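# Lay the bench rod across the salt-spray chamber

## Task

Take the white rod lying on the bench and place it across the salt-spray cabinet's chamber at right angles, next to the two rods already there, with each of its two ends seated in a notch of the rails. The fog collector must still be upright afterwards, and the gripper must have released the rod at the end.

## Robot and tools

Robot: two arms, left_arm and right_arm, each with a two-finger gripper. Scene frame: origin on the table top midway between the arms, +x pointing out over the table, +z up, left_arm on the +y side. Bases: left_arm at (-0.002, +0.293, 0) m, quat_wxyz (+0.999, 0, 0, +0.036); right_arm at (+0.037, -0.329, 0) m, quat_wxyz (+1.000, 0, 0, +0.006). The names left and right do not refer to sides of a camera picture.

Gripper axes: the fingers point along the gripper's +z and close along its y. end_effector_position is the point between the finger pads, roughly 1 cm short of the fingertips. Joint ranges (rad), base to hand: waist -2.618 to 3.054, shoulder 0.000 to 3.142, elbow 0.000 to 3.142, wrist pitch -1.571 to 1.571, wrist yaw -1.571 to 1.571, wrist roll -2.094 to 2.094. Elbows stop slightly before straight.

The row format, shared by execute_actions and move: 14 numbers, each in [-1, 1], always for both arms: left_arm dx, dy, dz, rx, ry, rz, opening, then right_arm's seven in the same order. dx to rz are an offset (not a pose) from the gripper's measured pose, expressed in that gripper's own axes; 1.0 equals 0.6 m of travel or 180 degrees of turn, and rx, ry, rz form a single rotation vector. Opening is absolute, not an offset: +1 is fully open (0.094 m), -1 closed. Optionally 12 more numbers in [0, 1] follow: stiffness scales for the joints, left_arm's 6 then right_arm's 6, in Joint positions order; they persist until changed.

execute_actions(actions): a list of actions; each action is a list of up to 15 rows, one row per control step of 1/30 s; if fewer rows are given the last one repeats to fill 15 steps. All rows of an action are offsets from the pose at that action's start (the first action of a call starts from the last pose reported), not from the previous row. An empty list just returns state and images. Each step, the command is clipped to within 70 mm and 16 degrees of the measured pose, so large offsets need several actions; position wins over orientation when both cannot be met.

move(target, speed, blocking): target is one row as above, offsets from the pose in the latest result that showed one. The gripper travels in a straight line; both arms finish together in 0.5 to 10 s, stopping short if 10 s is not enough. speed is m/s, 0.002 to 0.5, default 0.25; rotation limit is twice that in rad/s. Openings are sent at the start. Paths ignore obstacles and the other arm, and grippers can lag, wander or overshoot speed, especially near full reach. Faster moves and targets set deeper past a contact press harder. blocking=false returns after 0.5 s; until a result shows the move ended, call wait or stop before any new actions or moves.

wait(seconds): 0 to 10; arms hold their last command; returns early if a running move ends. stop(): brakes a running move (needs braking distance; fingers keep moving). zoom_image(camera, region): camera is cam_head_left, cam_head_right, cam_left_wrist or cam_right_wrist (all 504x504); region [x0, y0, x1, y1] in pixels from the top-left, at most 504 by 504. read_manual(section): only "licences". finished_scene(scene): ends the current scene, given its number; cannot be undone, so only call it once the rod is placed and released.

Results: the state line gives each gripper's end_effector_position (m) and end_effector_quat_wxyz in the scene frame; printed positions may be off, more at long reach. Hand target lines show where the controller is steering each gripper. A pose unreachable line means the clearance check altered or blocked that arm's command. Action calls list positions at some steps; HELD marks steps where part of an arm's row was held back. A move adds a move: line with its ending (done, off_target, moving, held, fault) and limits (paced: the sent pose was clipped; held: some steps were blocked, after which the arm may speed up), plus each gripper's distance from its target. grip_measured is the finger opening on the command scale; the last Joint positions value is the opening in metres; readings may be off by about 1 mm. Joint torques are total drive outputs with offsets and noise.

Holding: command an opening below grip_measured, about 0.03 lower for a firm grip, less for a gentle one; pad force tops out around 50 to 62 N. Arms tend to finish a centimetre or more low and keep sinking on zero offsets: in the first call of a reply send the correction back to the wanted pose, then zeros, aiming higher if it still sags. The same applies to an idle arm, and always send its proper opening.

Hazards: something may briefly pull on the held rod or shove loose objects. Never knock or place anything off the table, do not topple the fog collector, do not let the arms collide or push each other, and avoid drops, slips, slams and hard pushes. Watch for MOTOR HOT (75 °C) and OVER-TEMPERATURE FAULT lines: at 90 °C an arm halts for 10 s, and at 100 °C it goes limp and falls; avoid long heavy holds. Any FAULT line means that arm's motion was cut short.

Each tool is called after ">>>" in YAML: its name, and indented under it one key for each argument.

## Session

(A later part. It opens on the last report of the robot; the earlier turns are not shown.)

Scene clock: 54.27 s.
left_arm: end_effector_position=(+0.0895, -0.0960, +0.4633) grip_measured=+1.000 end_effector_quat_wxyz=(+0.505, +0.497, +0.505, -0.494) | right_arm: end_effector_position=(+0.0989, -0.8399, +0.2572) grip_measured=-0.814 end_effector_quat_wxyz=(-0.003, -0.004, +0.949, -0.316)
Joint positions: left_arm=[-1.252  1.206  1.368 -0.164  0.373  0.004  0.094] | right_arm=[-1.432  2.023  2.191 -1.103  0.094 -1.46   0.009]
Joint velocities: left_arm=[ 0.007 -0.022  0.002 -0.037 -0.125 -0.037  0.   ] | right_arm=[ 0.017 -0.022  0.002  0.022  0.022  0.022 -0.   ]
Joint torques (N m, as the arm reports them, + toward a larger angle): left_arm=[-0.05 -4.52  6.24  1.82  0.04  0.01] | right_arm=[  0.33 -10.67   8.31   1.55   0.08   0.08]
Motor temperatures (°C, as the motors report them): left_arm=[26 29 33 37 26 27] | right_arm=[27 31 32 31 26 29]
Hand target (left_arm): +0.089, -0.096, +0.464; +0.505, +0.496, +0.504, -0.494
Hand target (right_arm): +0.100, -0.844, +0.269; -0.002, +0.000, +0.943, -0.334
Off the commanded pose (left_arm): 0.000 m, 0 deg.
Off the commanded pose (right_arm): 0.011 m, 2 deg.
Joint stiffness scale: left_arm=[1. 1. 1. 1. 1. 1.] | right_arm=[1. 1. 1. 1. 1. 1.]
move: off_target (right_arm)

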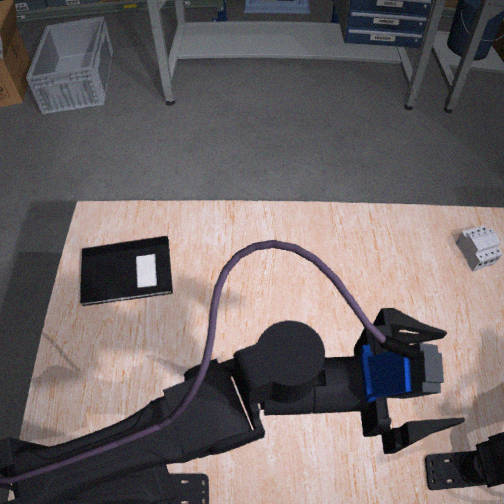

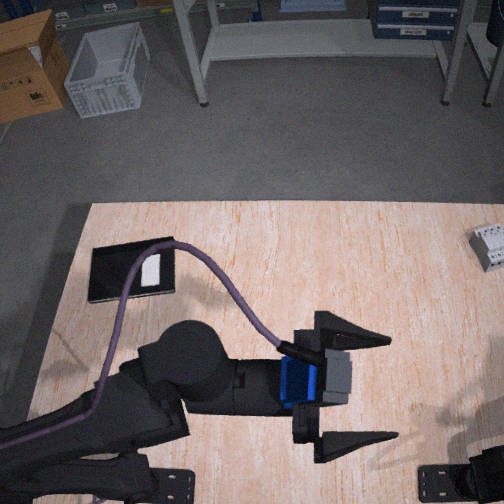

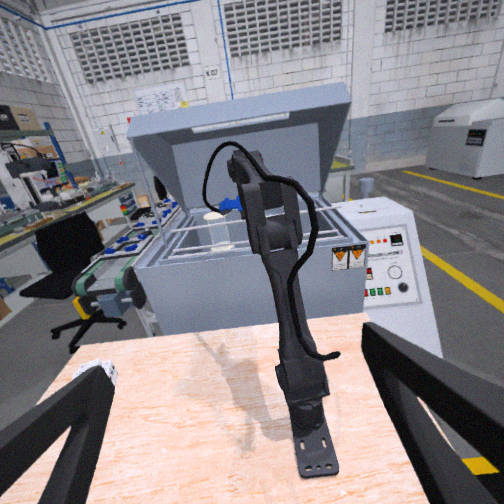

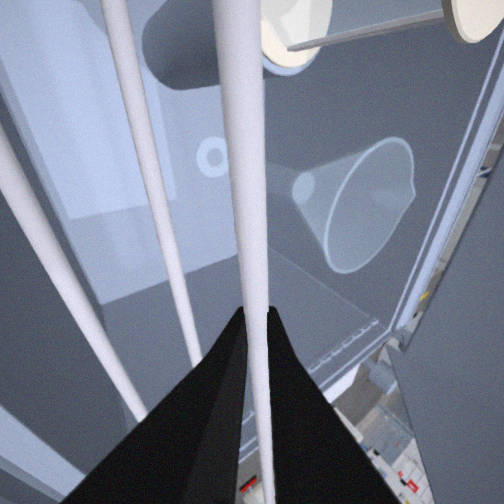

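>>> move:
  target: [0,0,0,0,0,0,1,0,0,0.10,0.01,0,0.012,-0.85]
  speed: 0.08

>>> zoom_image:
  camera: "cam_left_wrist"
  region: [140, 180, 380, 280]

Scene clock: 57.77 s.
left_arm: end_effector_position=(+0.0895, -0.0960, +0.4633) grip_measured=+1.000 end_effector_quat_wxyz=(+0.505, +0.497, +0.505, -0.494) | right_arm: end_effector_position=(+0.1016, -0.8714, +0.2057) grip_measured=-0.814 end_effector_quat_wxyz=(-0.001, +0.006, +0.948, -0.319)
Joint positions: left_arm=[-1.252  1.206  1.368 -0.164  0.373  0.004  0.094] | right_arm=[-1.436  2.091  2.076 -0.913  0.095 -1.442  0.009]
Joint velocities: left_arm=[ 0.007  0.002  0.002  0.007 -0.022 -0.007  0.   ] | right_arm=[-0.002  0.002 -0.022 -0.007  0.022  0.022 -0.   ]
Joint torques (N m, as the arm reports them, + toward a larger angle): left_arm=[-0.05 -4.52  6.25  1.81  0.04  0.  ] | right_arm=[ -0.63 -11.59   6.37   1.67  -0.03   0.11]
Motor temperatures (°C, as the motors report them): left_arm=[26 29 33 37 26 27] | right_arm=[27 32 33 32 26 29]
Hand target (left_arm): +0.089, -0.096, +0.463; +0.505, +0.497, +0.505, -0.494
Hand target (right_arm): +0.099, -0.876, +0.209; +0.003, +0.014, +0.944, -0.330
Off the commanded pose (left_arm): 0.000 m, 0 deg.
Off the commanded pose (right_arm): 0.006 m, 2 deg.
Joint stiffness scale: left_arm=[1. 1. 1. 1. 1. 1.] | right_arm=[1. 1. 1. 1. 1. 1.]
move: done

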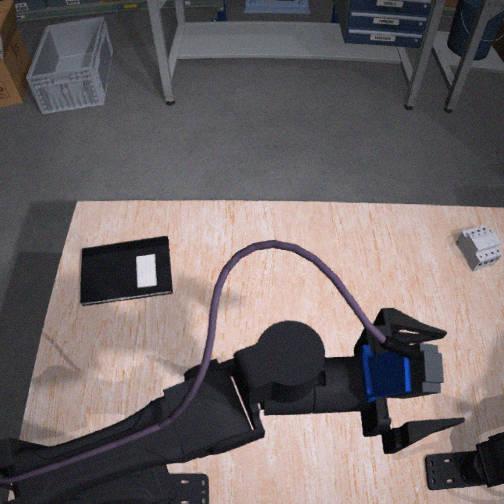

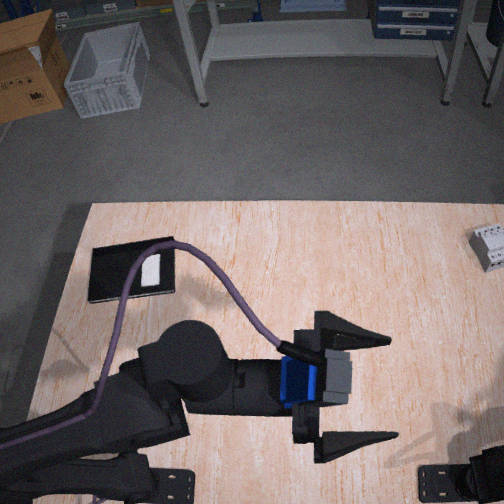

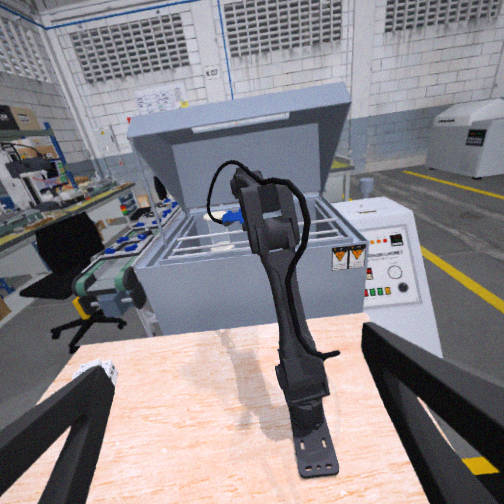

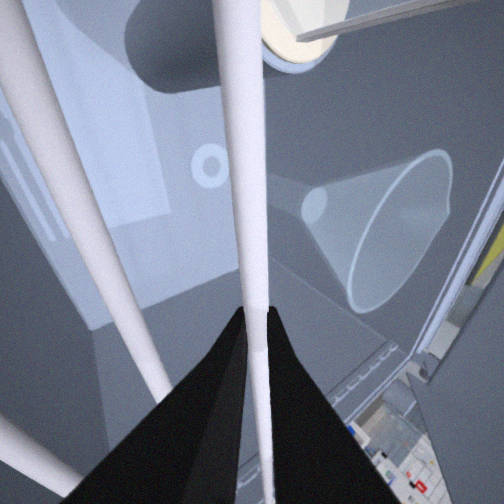

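Region (140, 180, 380, 280) of cam_left_wrist's 504x504 image, scaled by 2.100, with more detail than that image has; it fills the top 210 rows of this view, and the rest is white.

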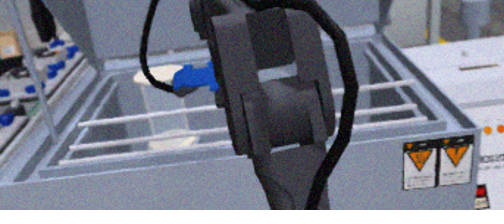

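>>> zoom_image:
  camera: "cam_left_wrist"
  region: [150, 200, 250, 270]

>>> zoom_image:
  camera: "cam_left_wrist"
  region: [290, 190, 370, 250]

>>> zoom_image:
  camera: "cam_right_wrist"
  region: [200, 320, 420, 504]

Region (150, 200, 250, 270) of cam_left_wrist's 504x504 image, scaled by 5.040, with more detail than that image has; it fills the top 353 rows of this view, and the rest is white.

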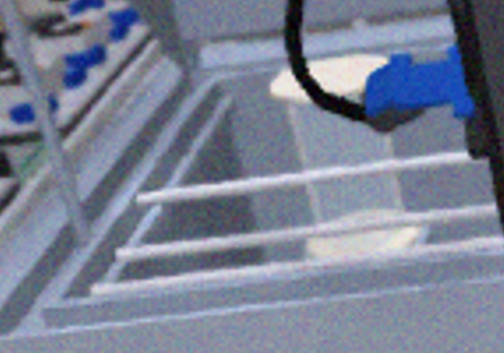

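Region (290, 190, 370, 250) of cam_left_wrist's 504x504 image, scaled by 6.300, with more detail than that image has; it fills the top 378 rows of this view, and the rest is white.

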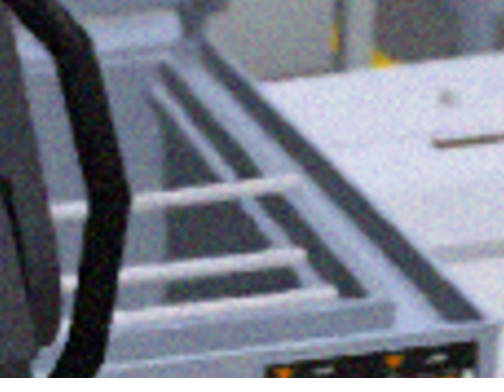

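Region (200, 320, 420, 504) of cam_right_wrist's 504x504 image, scaled by 2.291, with more detail than that image has; it fills the top 422 rows of this view, and the rest is white.

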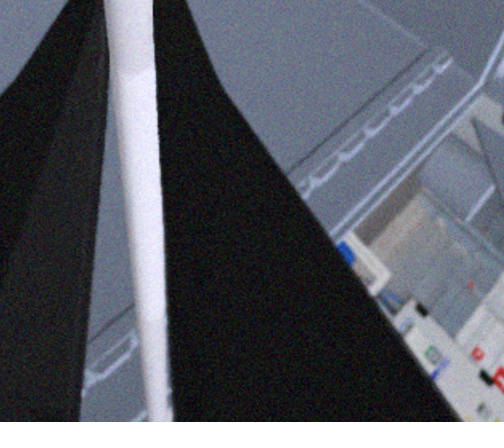

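>>> move:
  target: [0,0,0,0,0,0,1,-0.013,0,0.044,0.008,0,0.011,-0.85]
  speed: 0.04

>>> zoom_image:
  camera: "cam_left_wrist"
  region: [150, 200, 250, 270]

>>> zoom_image:
  camera: "cam_left_wrist"
  region: [290, 190, 370, 250]

>>> zoom_image:
  camera: "cam_right_wrist"
  region: [200, 320, 420, 504]

Scene clock: 60.83 s.
left_arm: end_effector_position=(+0.0895, -0.0960, +0.4633) grip_measured=+1.000 end_effector_quat_wxyz=(+0.505, +0.497, +0.505, -0.494) | right_arm: end_effector_position=(+0.1011, -0.8849, +0.1888) grip_measured=-0.814 end_effector_quat_wxyz=(-0.009, +0.019, +0.945, -0.328)
Joint positions: left_arm=[-1.252  1.206  1.368 -0.164  0.373  0.004  0.094] | right_arm=[-1.431  2.124  2.047 -0.836  0.123 -1.422  0.009]
Joint velocities: left_arm=[-0.002  0.002  0.002  0.007  0.007  0.007  0.   ] | right_arm=[ 0.007  0.007 -0.002 -0.022  0.007  0.081  0.   ]
Joint torques (N m, as the arm reports them, + toward a larger angle): left_arm=[-0.04 -4.51  6.24  1.81  0.04  0.  ] | right_arm=[  0.87 -11.31   6.01   1.63  -0.15   0.18]
Motor temperatures (°C, as the motors report them): left_arm=[26 29 33 38 26 27] | right_arm=[27 33 32 32 26 29]
Hand target (left_arm): +0.089, -0.096, +0.463; +0.505, +0.497, +0.505, -0.494
Hand target (right_arm): +0.110, -0.887, +0.185; +0.004, +0.023, +0.944, -0.330
Off the commanded pose (left_arm): 0.000 m, 0 deg.
Off the commanded pose (right_arm): 0.009 m, 2 deg.
Joint stiffness scale: left_arm=[1. 1. 1. 1. 1. 1.] | right_arm=[1. 1. 1. 1. 1. 1.]
move: done

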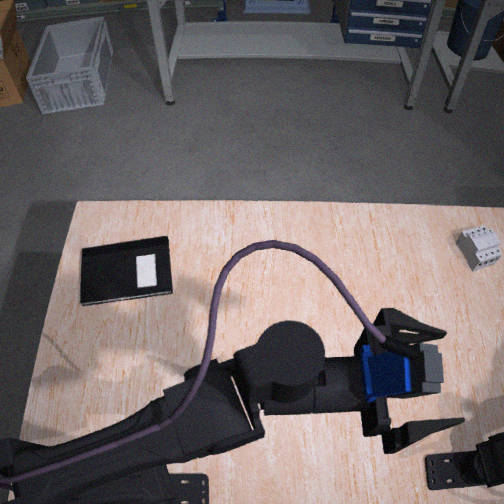

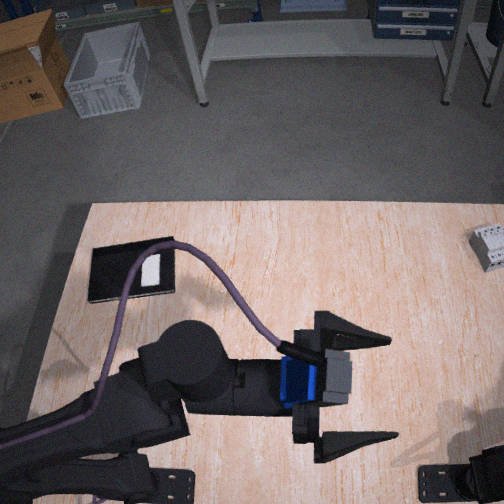

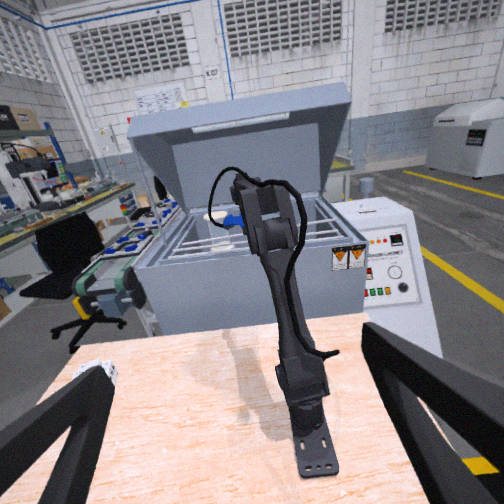

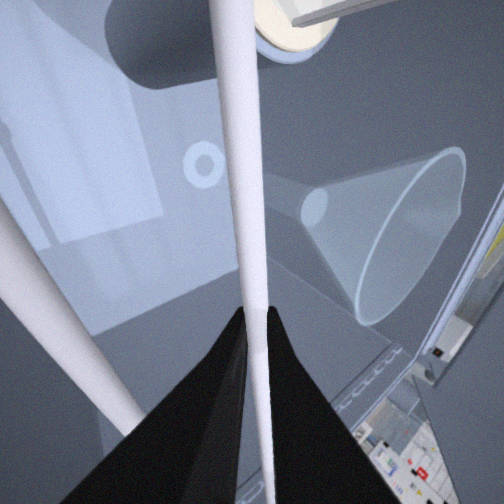

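Region (150, 200, 250, 270) of cam_left_wrist's 504x504 image, scaled by 5.040, with more detail than that image has; it fills the top 353 rows of this view, and the rest is white.

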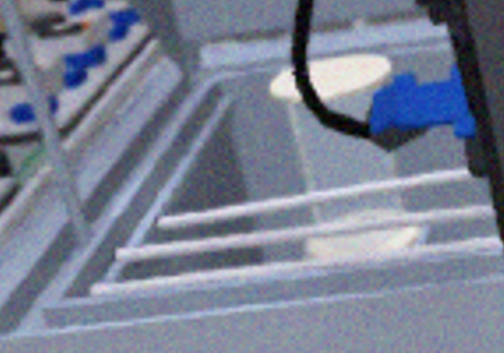

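Region (290, 190, 370, 250) of cam_left_wrist's 504x504 image, scaled by 6.300, with more detail than that image has; it fills the top 378 rows of this view, and the rest is white.

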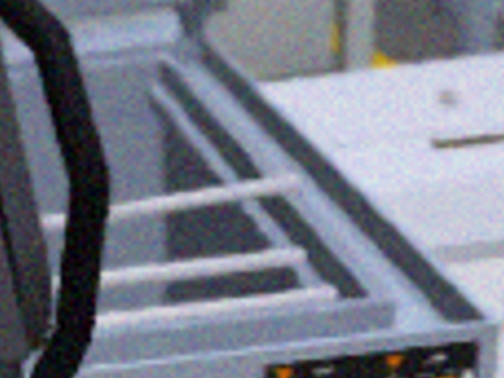

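Region (200, 320, 420, 504) of cam_right_wrist's 504x504 image, scaled by 2.291, with more detail than that image has; it fills the top 422 rows of this view, and the rest is white.

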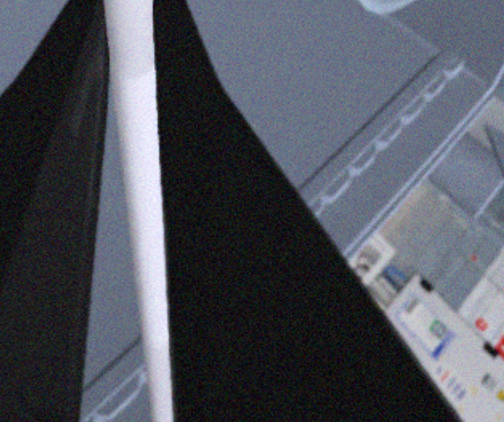

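>>> move:
  target: [0,0,0,0,0,0,1,0,-0.04,-0.053,0,0,0,-0.85]
  speed: 0.05

>>> move:
  target: [0,0,0,0,0,0,1,-0.035,-0.005,-0.007,0,0,0,-0.85]
  speed: 0.04

>>> zoom_image:
  camera: "cam_left_wrist"
  region: [150, 200, 250, 270]

>>> zoom_image:
  camera: "cam_left_wrist"
  region: [290, 190, 370, 250]

Scene clock: 62.87 s.
left_arm: end_effector_position=(+0.0895, -0.0960, +0.4633) grip_measured=+1.000 end_effector_quat_wxyz=(+0.505, +0.497, +0.505, -0.494) | right_arm: end_effector_position=(+0.1000, -0.8832, +0.2226) grip_measured=-0.814 end_effector_quat_wxyz=(-0.012, +0.018, +0.946, -0.324)
Joint positions: left_arm=[-1.252  1.206  1.368 -0.164  0.373  0.004  0.094] | right_arm=[-1.431  2.171  2.265 -1.014  0.128 -1.424  0.009]
Joint velocities: left_arm=[-0.007  0.002  0.002  0.022  0.037 -0.007  0.   ] | right_arm=[-0.002 -0.002 -0.007 -0.037  0.007 -0.081 -0.001]
Joint torques (N m, as the arm reports them, + toward a larger angle): left_arm=[-0.04 -4.52  6.22  1.81  0.04  0.  ] | right_arm=[  0.   -11.67   8.53   1.38  -0.01   0.05]
Motor temperatures (°C, as the motors report them): left_arm=[26 29 33 38 26 27] | right_arm=[27 33 33 32 26 29]
Hand target (left_arm): +0.089, -0.096, +0.463; +0.505, +0.497, +0.505, -0.494
Hand target (right_arm): +0.101, -0.883, +0.228; -0.009, +0.019, +0.944, -0.328
Off the commanded pose (left_arm): 0.000 m, 0 deg.
Off the commanded pose (right_arm): 0.006 m, 1 deg.
Joint stiffness scale: left_arm=[1. 1. 1. 1. 1. 1.] | right_arm=[1. 1. 1. 1. 1. 1.]
move: done

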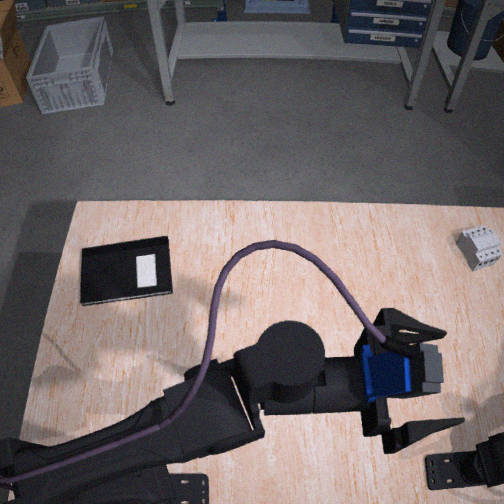

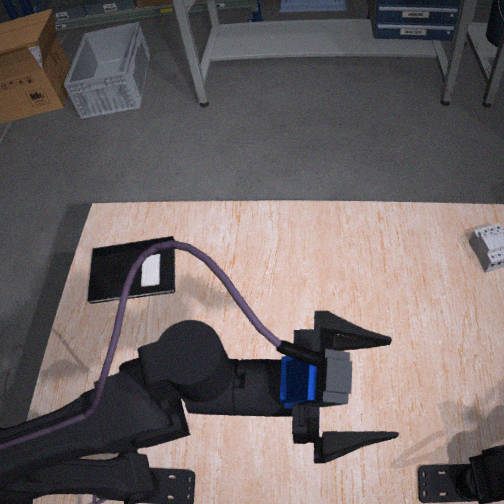

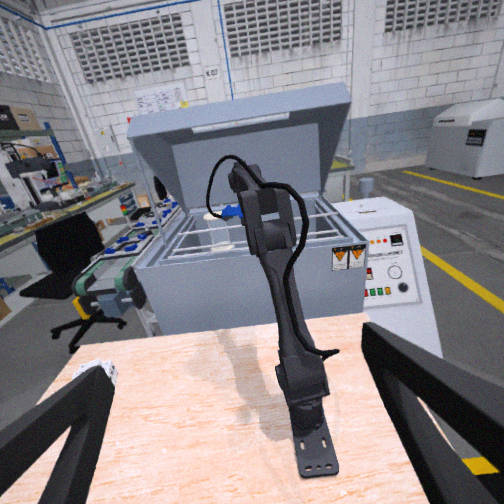

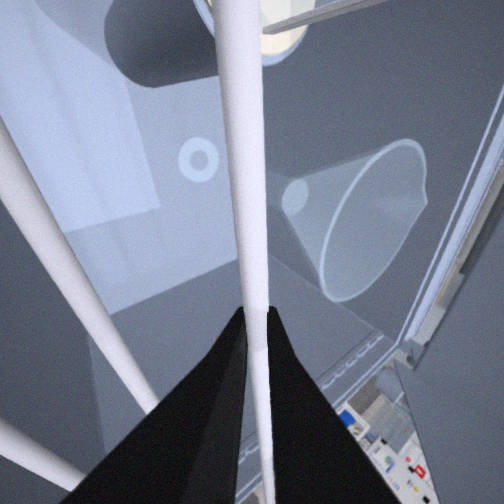

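Scene clock: 63.70 s.
left_arm: end_effector_position=(+0.0895, -0.0960, +0.4633) grip_measured=+1.000 end_effector_quat_wxyz=(+0.505, +0.497, +0.505, -0.494) | right_arm: end_effector_position=(+0.1204, -0.8841, +0.2231) grip_measured=-0.814 end_effector_quat_wxyz=(-0.012, +0.013, +0.946, -0.323)
Joint positions: left_arm=[-1.252  1.206  1.368 -0.164  0.373  0.004  0.094] | right_arm=[-1.389  2.205  2.325 -1.047  0.148 -1.398  0.009]
Joint velocities: left_arm=[-0.002 -0.002  0.002  0.037  0.007  0.037  0.   ] | right_arm=[ 0.002 -0.007  0.017 -0.022 -0.007 -0.007  0.001]
Joint torques (N m, as the arm reports them, + toward a larger angle): left_arm=[-0.06 -4.52  6.25  1.81  0.04  0.01] | right_arm=[  0.42 -11.76   8.41   1.38   0.12   0.12]
Motor temperatures (°C, as the motors report them): left_arm=[26 29 33 38 26 27] | right_arm=[27 33 33 32 26 29]
Hand target (left_arm): +0.089, -0.096, +0.463; +0.505, +0.497, +0.505, -0.494
Hand target (right_arm): +0.121, -0.884, +0.228; -0.013, +0.017, +0.945, -0.325
Off the commanded pose (left_arm): 0.000 m, 0 deg.
Off the commanded pose (right_arm): 0.004 m, 1 deg.
Joint stiffness scale: left_arm=[1. 1. 1. 1. 1. 1.] | right_arm=[1. 1. 1. 1. 1. 1.]
move: done

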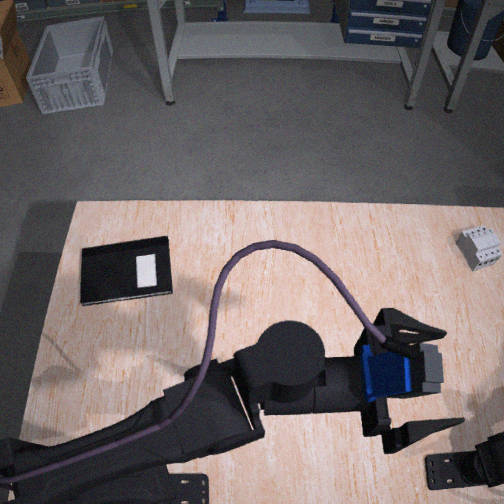

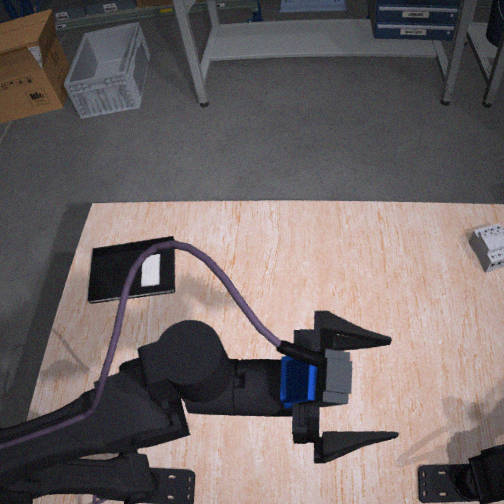

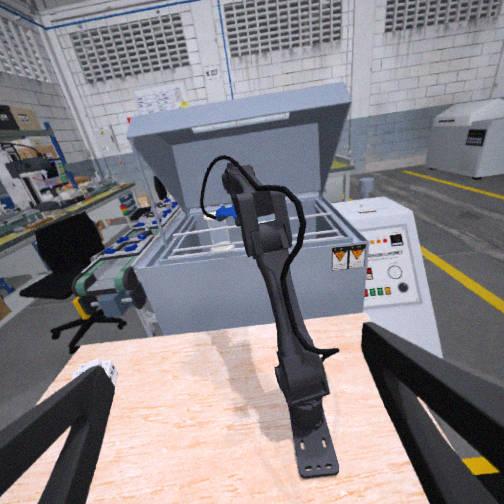

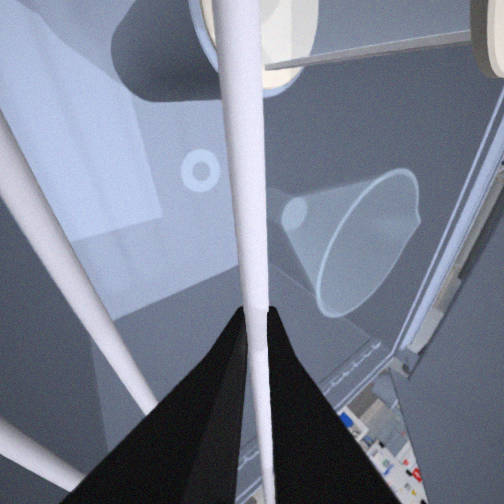

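Region (150, 200, 250, 270) of cam_left_wrist's 504x504 image, scaled by 5.040, with more detail than that image has; it fills the top 353 rows of this view, and the rest is white.

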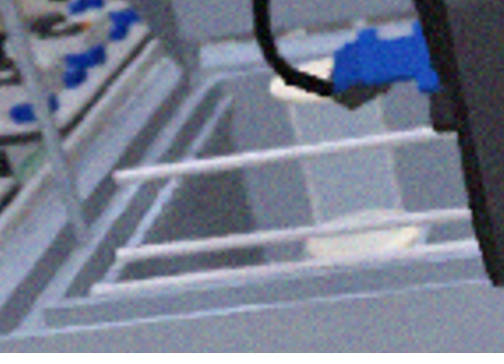

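Region (290, 190, 370, 250) of cam_left_wrist's 504x504 image, scaled by 6.300, with more detail than that image has; it fills the top 378 rows of this view, and the rest is white.

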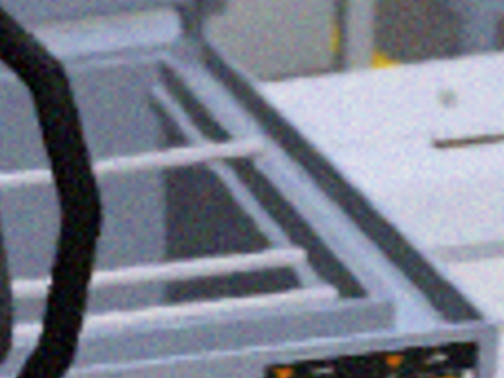

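>>> move:
  target: [0,0,0,0,0,0,1,0.016,0.028,0.046,0.005,-0.011,0.008,-0.85]
  speed: 0.04

>>> zoom_image:
  camera: "cam_left_wrist"
  region: [150, 200, 250, 270]

>>> zoom_image:
  camera: "cam_left_wrist"
  region: [290, 190, 370, 250]

Scene clock: 66.03 s.
left_arm: end_effector_position=(+0.0895, -0.0960, +0.4633) grip_measured=+1.000 end_effector_quat_wxyz=(+0.505, +0.497, +0.505, -0.494) | right_arm: end_effector_position=(+0.1181, -0.8872, +0.1928) grip_measured=-0.814 end_effector_quat_wxyz=(+0.014, +0.017, +0.944, -0.329)
Joint positions: left_arm=[-1.252  1.206  1.368 -0.164  0.373  0.004  0.094] | right_arm=[-1.412  2.14   2.086 -0.849  0.091 -1.396  0.009]
Joint velocities: left_arm=[-0.007 -0.007 -0.012  0.037  0.051 -0.066  0.   ] | right_arm=[-0.012 -0.007 -0.022 -0.066  0.022 -0.007 -0.   ]
Joint torques (N m, as the arm reports them, + toward a larger angle): left_arm=[-0.05 -4.52  6.23  1.81  0.04  0.01] | right_arm=[ -1.18 -12.32   5.36   1.58   0.04  -0.04]
Motor temperatures (°C, as the motors report them): left_arm=[26 29 33 38 26 27] | right_arm=[27 34 33 33 26 29]
Hand target (left_arm): +0.089, -0.096, +0.463; +0.505, +0.497, +0.505, -0.494
Hand target (right_arm): +0.111, -0.888, +0.191; +0.009, +0.020, +0.944, -0.330
Off the commanded pose (left_arm): 0.000 m, 0 deg.
Off the commanded pose (right_arm): 0.008 m, 1 deg.
Joint stiffness scale: left_arm=[1. 1. 1. 1. 1. 1.] | right_arm=[1. 1. 1. 1. 1. 1.]
move: done

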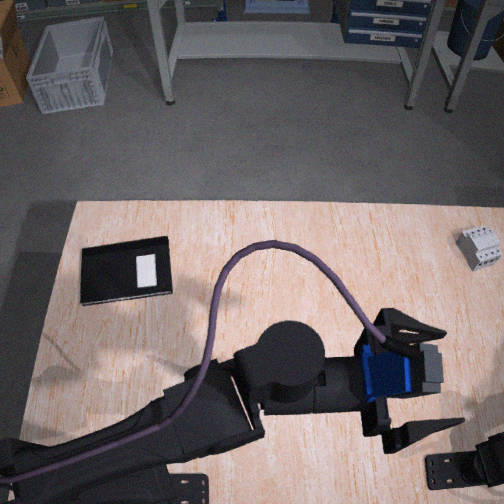

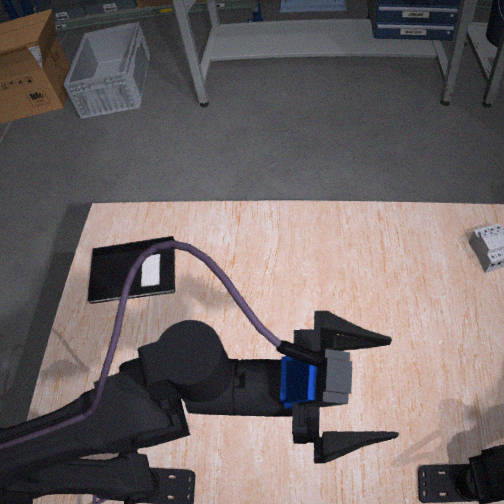

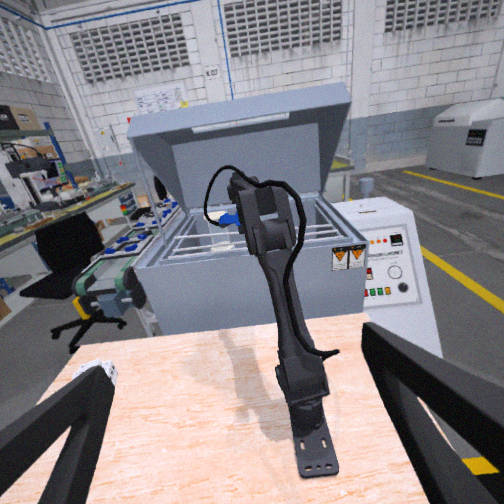

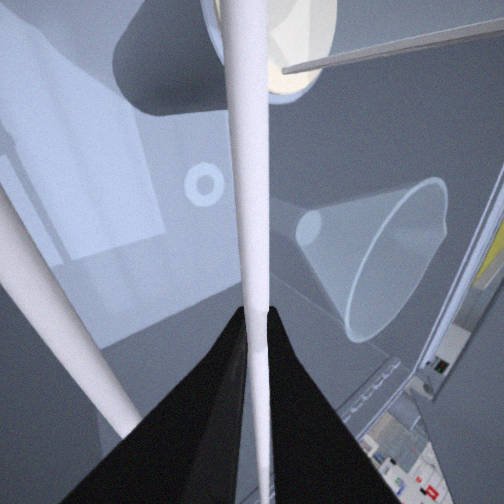

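Region (150, 200, 250, 270) of cam_left_wrist's 504x504 image, scaled by 5.040, with more detail than that image has; it fills the top 353 rows of this view, and the rest is white.

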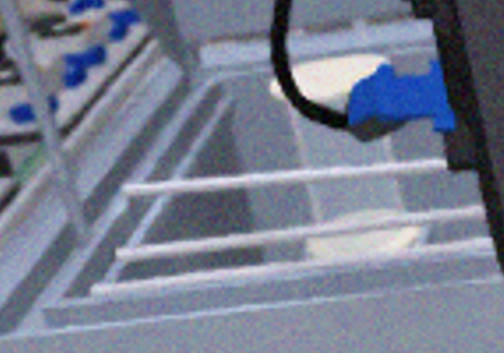

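Region (290, 190, 370, 250) of cam_left_wrist's 504x504 image, scaled by 6.300, with more detail than that image has; it fills the top 378 rows of this view, and the rest is white.

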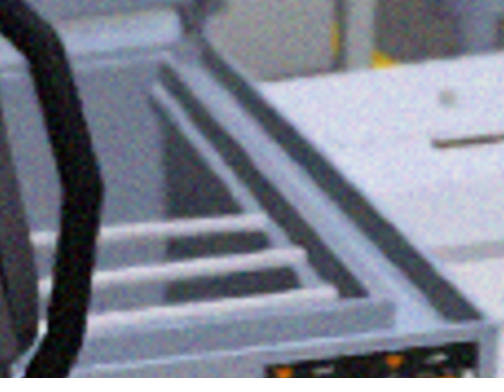

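>>> move:
  target: [0,0,0,0,0,0,1,0.005,-0.025,-0.033,0,0.006,-0.004,-0.85]
  speed: 0.04

>>> move:
  target: [0,0,0,0,0,0,1,0.018,-0.004,-0.005,0,0,0,-0.85]
  speed: 0.02

>>> zoom_image:
  camera: "cam_left_wrist"
  region: [150, 200, 250, 270]

>>> zoom_image:
  camera: "cam_left_wrist"
  region: [290, 190, 370, 250]

Scene clock: 67.93 s.
left_arm: end_effector_position=(+0.0895, -0.0960, +0.4633) grip_measured=+1.000 end_effector_quat_wxyz=(+0.505, +0.497, +0.505, -0.494) | right_arm: end_effector_position=(+0.1156, -0.8850, +0.2144) grip_measured=-0.814 end_effector_quat_wxyz=(+0.006, +0.013, +0.944, -0.328)
Joint positions: left_arm=[-1.252  1.206  1.368 -0.164  0.373  0.004  0.094] | right_arm=[-1.412  2.16   2.207 -0.955  0.103 -1.408  0.009]
Joint velocities: left_arm=[-0.007  0.002 -0.022 -0.066  0.007  0.022  0.   ] | right_arm=[-0.002  0.017 -0.012  0.037 -0.022 -0.007 -0.   ]
Joint torques (N m, as the arm reports them, + toward a larger angle): left_arm=[-0.05 -4.52  6.23  1.81  0.04  0.01] | right_arm=[ -0.16 -11.28   8.62   1.38   0.07  -0.01]
Motor temperatures (°C, as the motors report them): left_arm=[26 30 33 38 26 27] | right_arm=[27 35 33 33 26 29]
Hand target (left_arm): +0.089, -0.096, +0.463; +0.505, +0.497, +0.505, -0.494
Hand target (right_arm): +0.114, -0.886, +0.217; +0.003, +0.014, +0.944, -0.330
Off the commanded pose (left_arm): 0.000 m, 0 deg.
Off the commanded pose (right_arm): 0.004 m, 0 deg.
Joint stiffness scale: left_arm=[1. 1. 1. 1. 1. 1.] | right_arm=[1. 1. 1. 1. 1. 1.]
move: done

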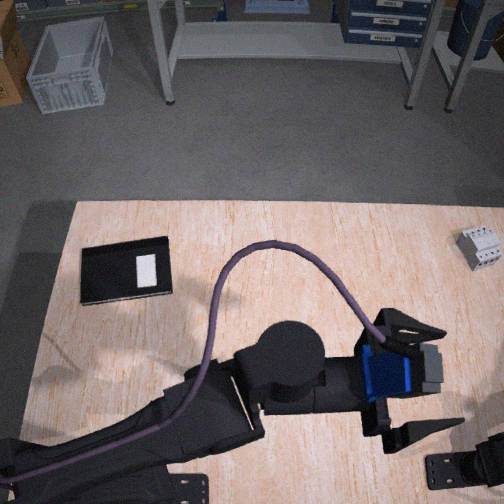

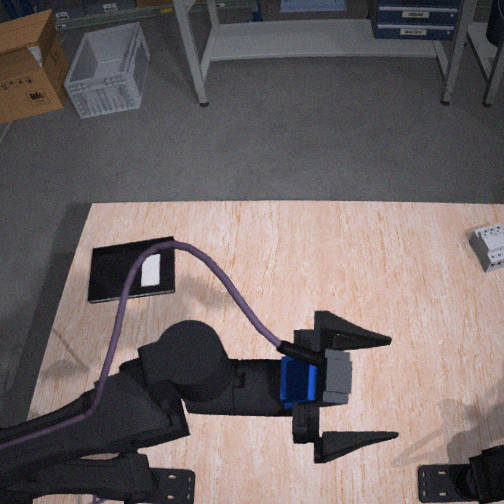

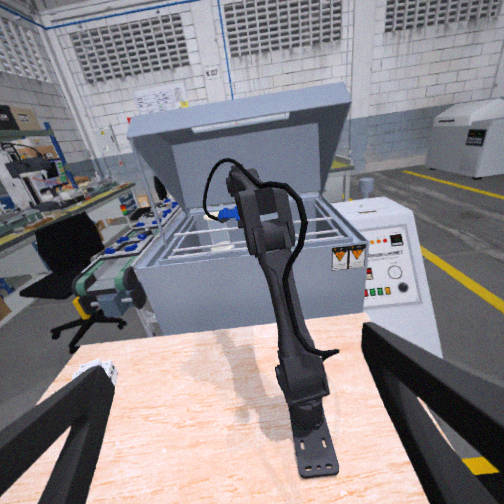

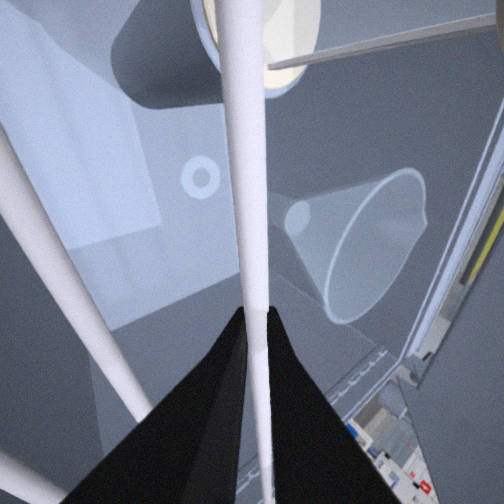

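Scene clock: 68.77 s.
left_arm: end_effector_position=(+0.0895, -0.0960, +0.4633) grip_measured=+1.000 end_effector_quat_wxyz=(+0.505, +0.497, +0.505, -0.494) | right_arm: end_effector_position=(+0.1060, -0.8863, +0.2143) grip_measured=-0.814 end_effector_quat_wxyz=(+0.003, +0.014, +0.945, -0.328)
Joint positions: left_arm=[-1.252  1.206  1.368 -0.164  0.373  0.004  0.094] | right_arm=[-1.431  2.16   2.207 -0.956  0.098 -1.423  0.009]
Joint velocities: left_arm=[-0.002 -0.017 -0.002 -0.007 -0.007 -0.022  0.   ] | right_arm=[-0.017 -0.002  0.002 -0.022 -0.037 -0.037  0.   ]
Joint torques (N m, as the arm reports them, + toward a larger angle): left_arm=[-0.06 -4.51  6.24  1.81  0.04  0.  ] | right_arm=[ -0.49 -12.34   6.97   1.41  -0.08   0.  ]
Motor temperatures (°C, as the motors report them): left_arm=[26 30 32 38 26 27] | right_arm=[27 35 33 33 26 29]
Hand target (left_arm): +0.089, -0.096, +0.463; +0.505, +0.497, +0.505, -0.494
Hand target (right_arm): +0.105, -0.885, +0.218; +0.006, +0.013, +0.944, -0.328
Off the commanded pose (left_arm): 0.000 m, 0 deg.
Off the commanded pose (right_arm): 0.004 m, 0 deg.
Joint stiffness scale: left_arm=[1. 1. 1. 1. 1. 1.] | right_arm=[1. 1. 1. 1. 1. 1.]
move: done

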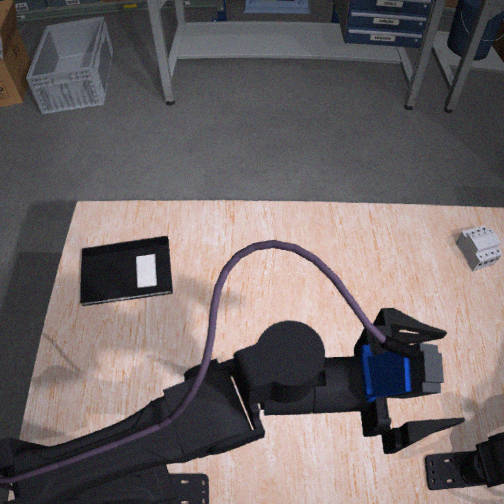

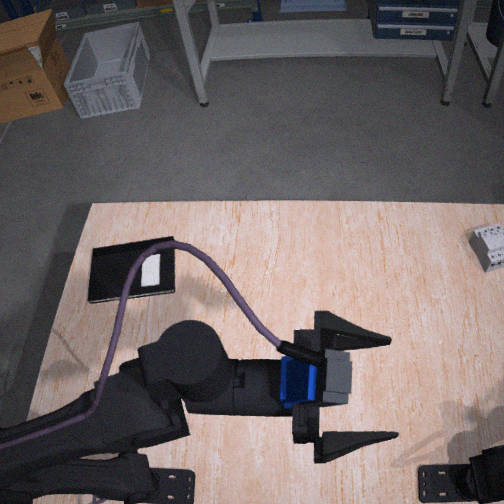

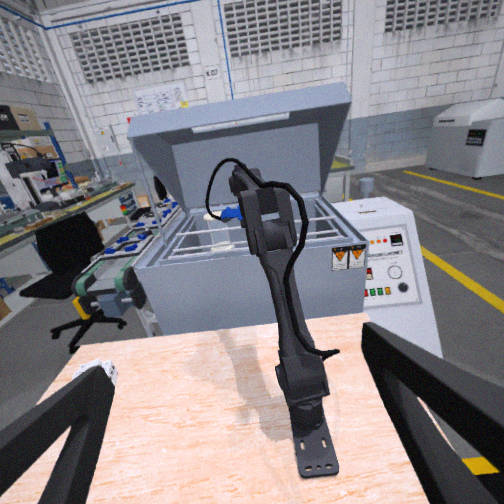

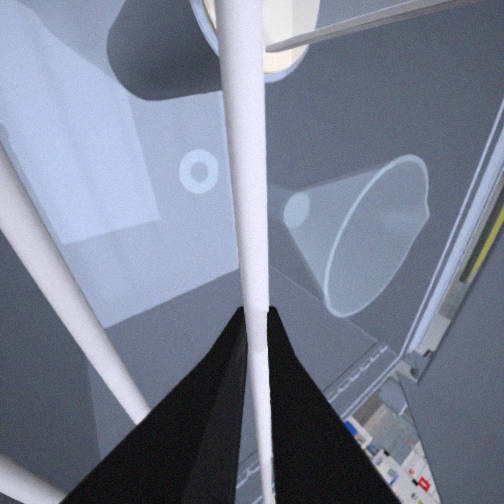

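Region (150, 200, 250, 270) of cam_left_wrist's 504x504 image, scaled by 5.040, with more detail than that image has; it fills the top 353 rows of this view, and the rest is white.

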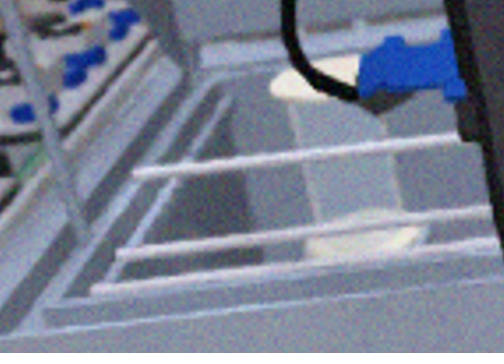

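Region (290, 190, 370, 250) of cam_left_wrist's 504x504 image, scaled by 6.300, with more detail than that image has; it fills the top 378 rows of this view, and the rest is white.

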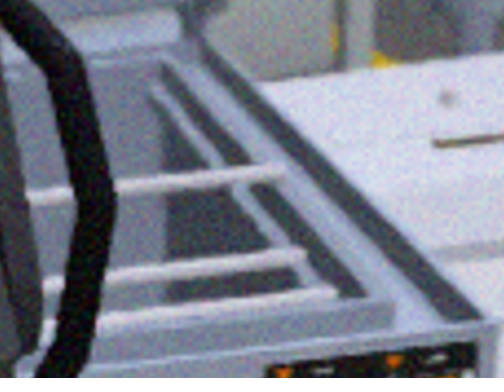

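>>> move:
  target: [0,0,0,0,0,0,1,-0.013,-0.004,-0.005,0,0,0,-0.85]
  speed: 0.02

>>> zoom_image:
  camera: "cam_left_wrist"
  region: [290, 190, 370, 250]

Scene clock: 71.27 s.
left_arm: end_effector_position=(+0.0895, -0.0960, +0.4633) grip_measured=+1.000 end_effector_quat_wxyz=(+0.505, +0.497, +0.505, -0.494) | right_arm: end_effector_position=(+0.1118, -0.8862, +0.2125) grip_measured=-0.814 end_effector_quat_wxyz=(+0.003, +0.011, +0.946, -0.325)
Joint positions: left_arm=[-1.252  1.206  1.368 -0.164  0.373  0.004  0.094] | right_arm=[-1.419  2.171  2.222 -0.967  0.102 -1.419  0.009]
Joint velocities: left_arm=[ 0.007 -0.017  0.002  0.007 -0.007 -0.022  0.   ] | right_arm=[ 0.007 -0.002 -0.002  0.022  0.037  0.066 -0.001]
Joint torques (N m, as the arm reports them, + toward a larger angle): left_arm=[-0.04 -4.52  6.24  1.81  0.04  0.01] | right_arm=[  0.56 -11.83   8.69   1.35   0.07   0.06]
Motor temperatures (°C, as the motors report them): left_arm=[26 30 32 38 26 27] | right_arm=[27 35 33 33 26 29]
Hand target (left_arm): +0.089, -0.096, +0.463; +0.505, +0.497, +0.505, -0.494
Hand target (right_arm): +0.114, -0.886, +0.218; +0.003, +0.014, +0.944, -0.329
Off the commanded pose (left_arm): 0.000 m, 0 deg.
Off the commanded pose (right_arm): 0.006 m, 1 deg.
Joint stiffness scale: left_arm=[1. 1. 1. 1. 1. 1.] | right_arm=[1. 1. 1. 1. 1. 1.]
move: done

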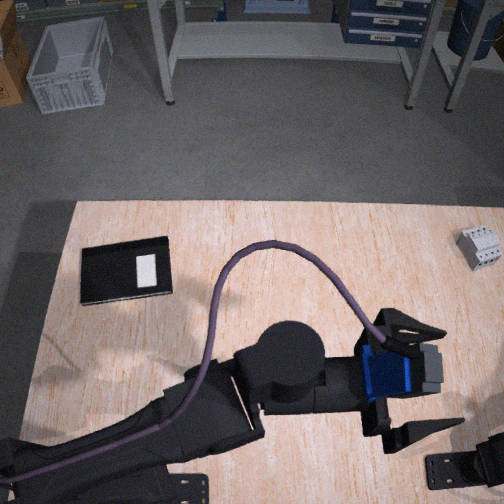

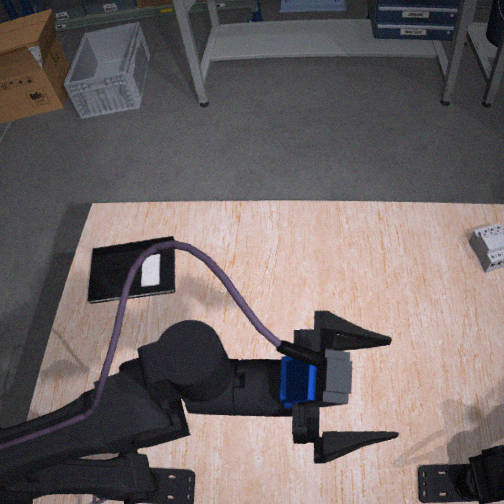

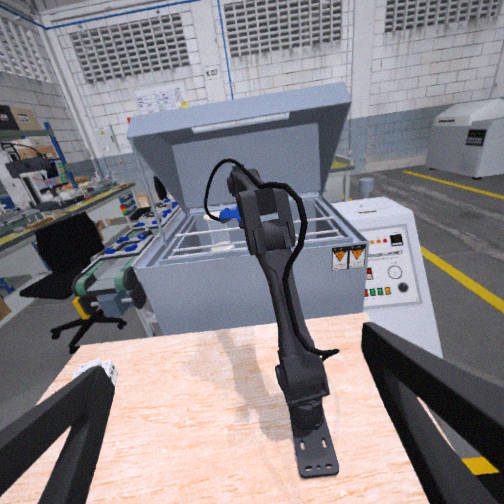

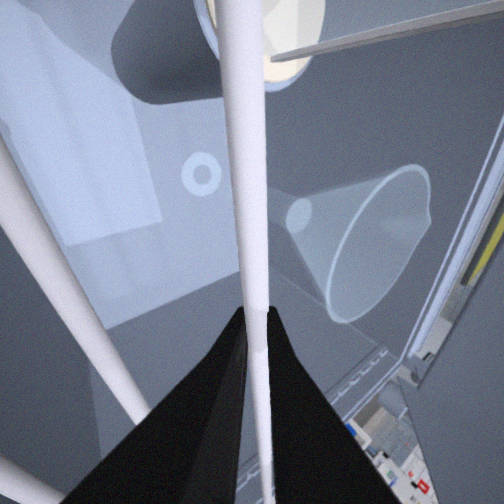

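Region (290, 190, 370, 250) of cam_left_wrist's 504x504 image, scaled by 6.300, with more detail than that image has; it fills the top 378 rows of this view, and the rest is white.

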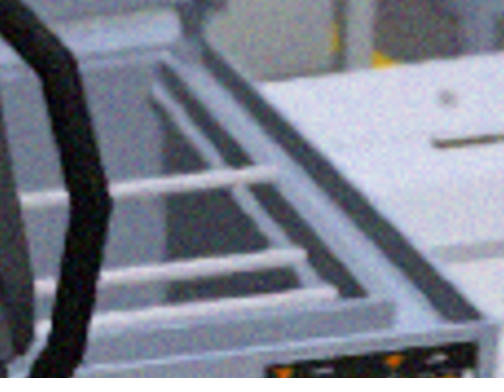

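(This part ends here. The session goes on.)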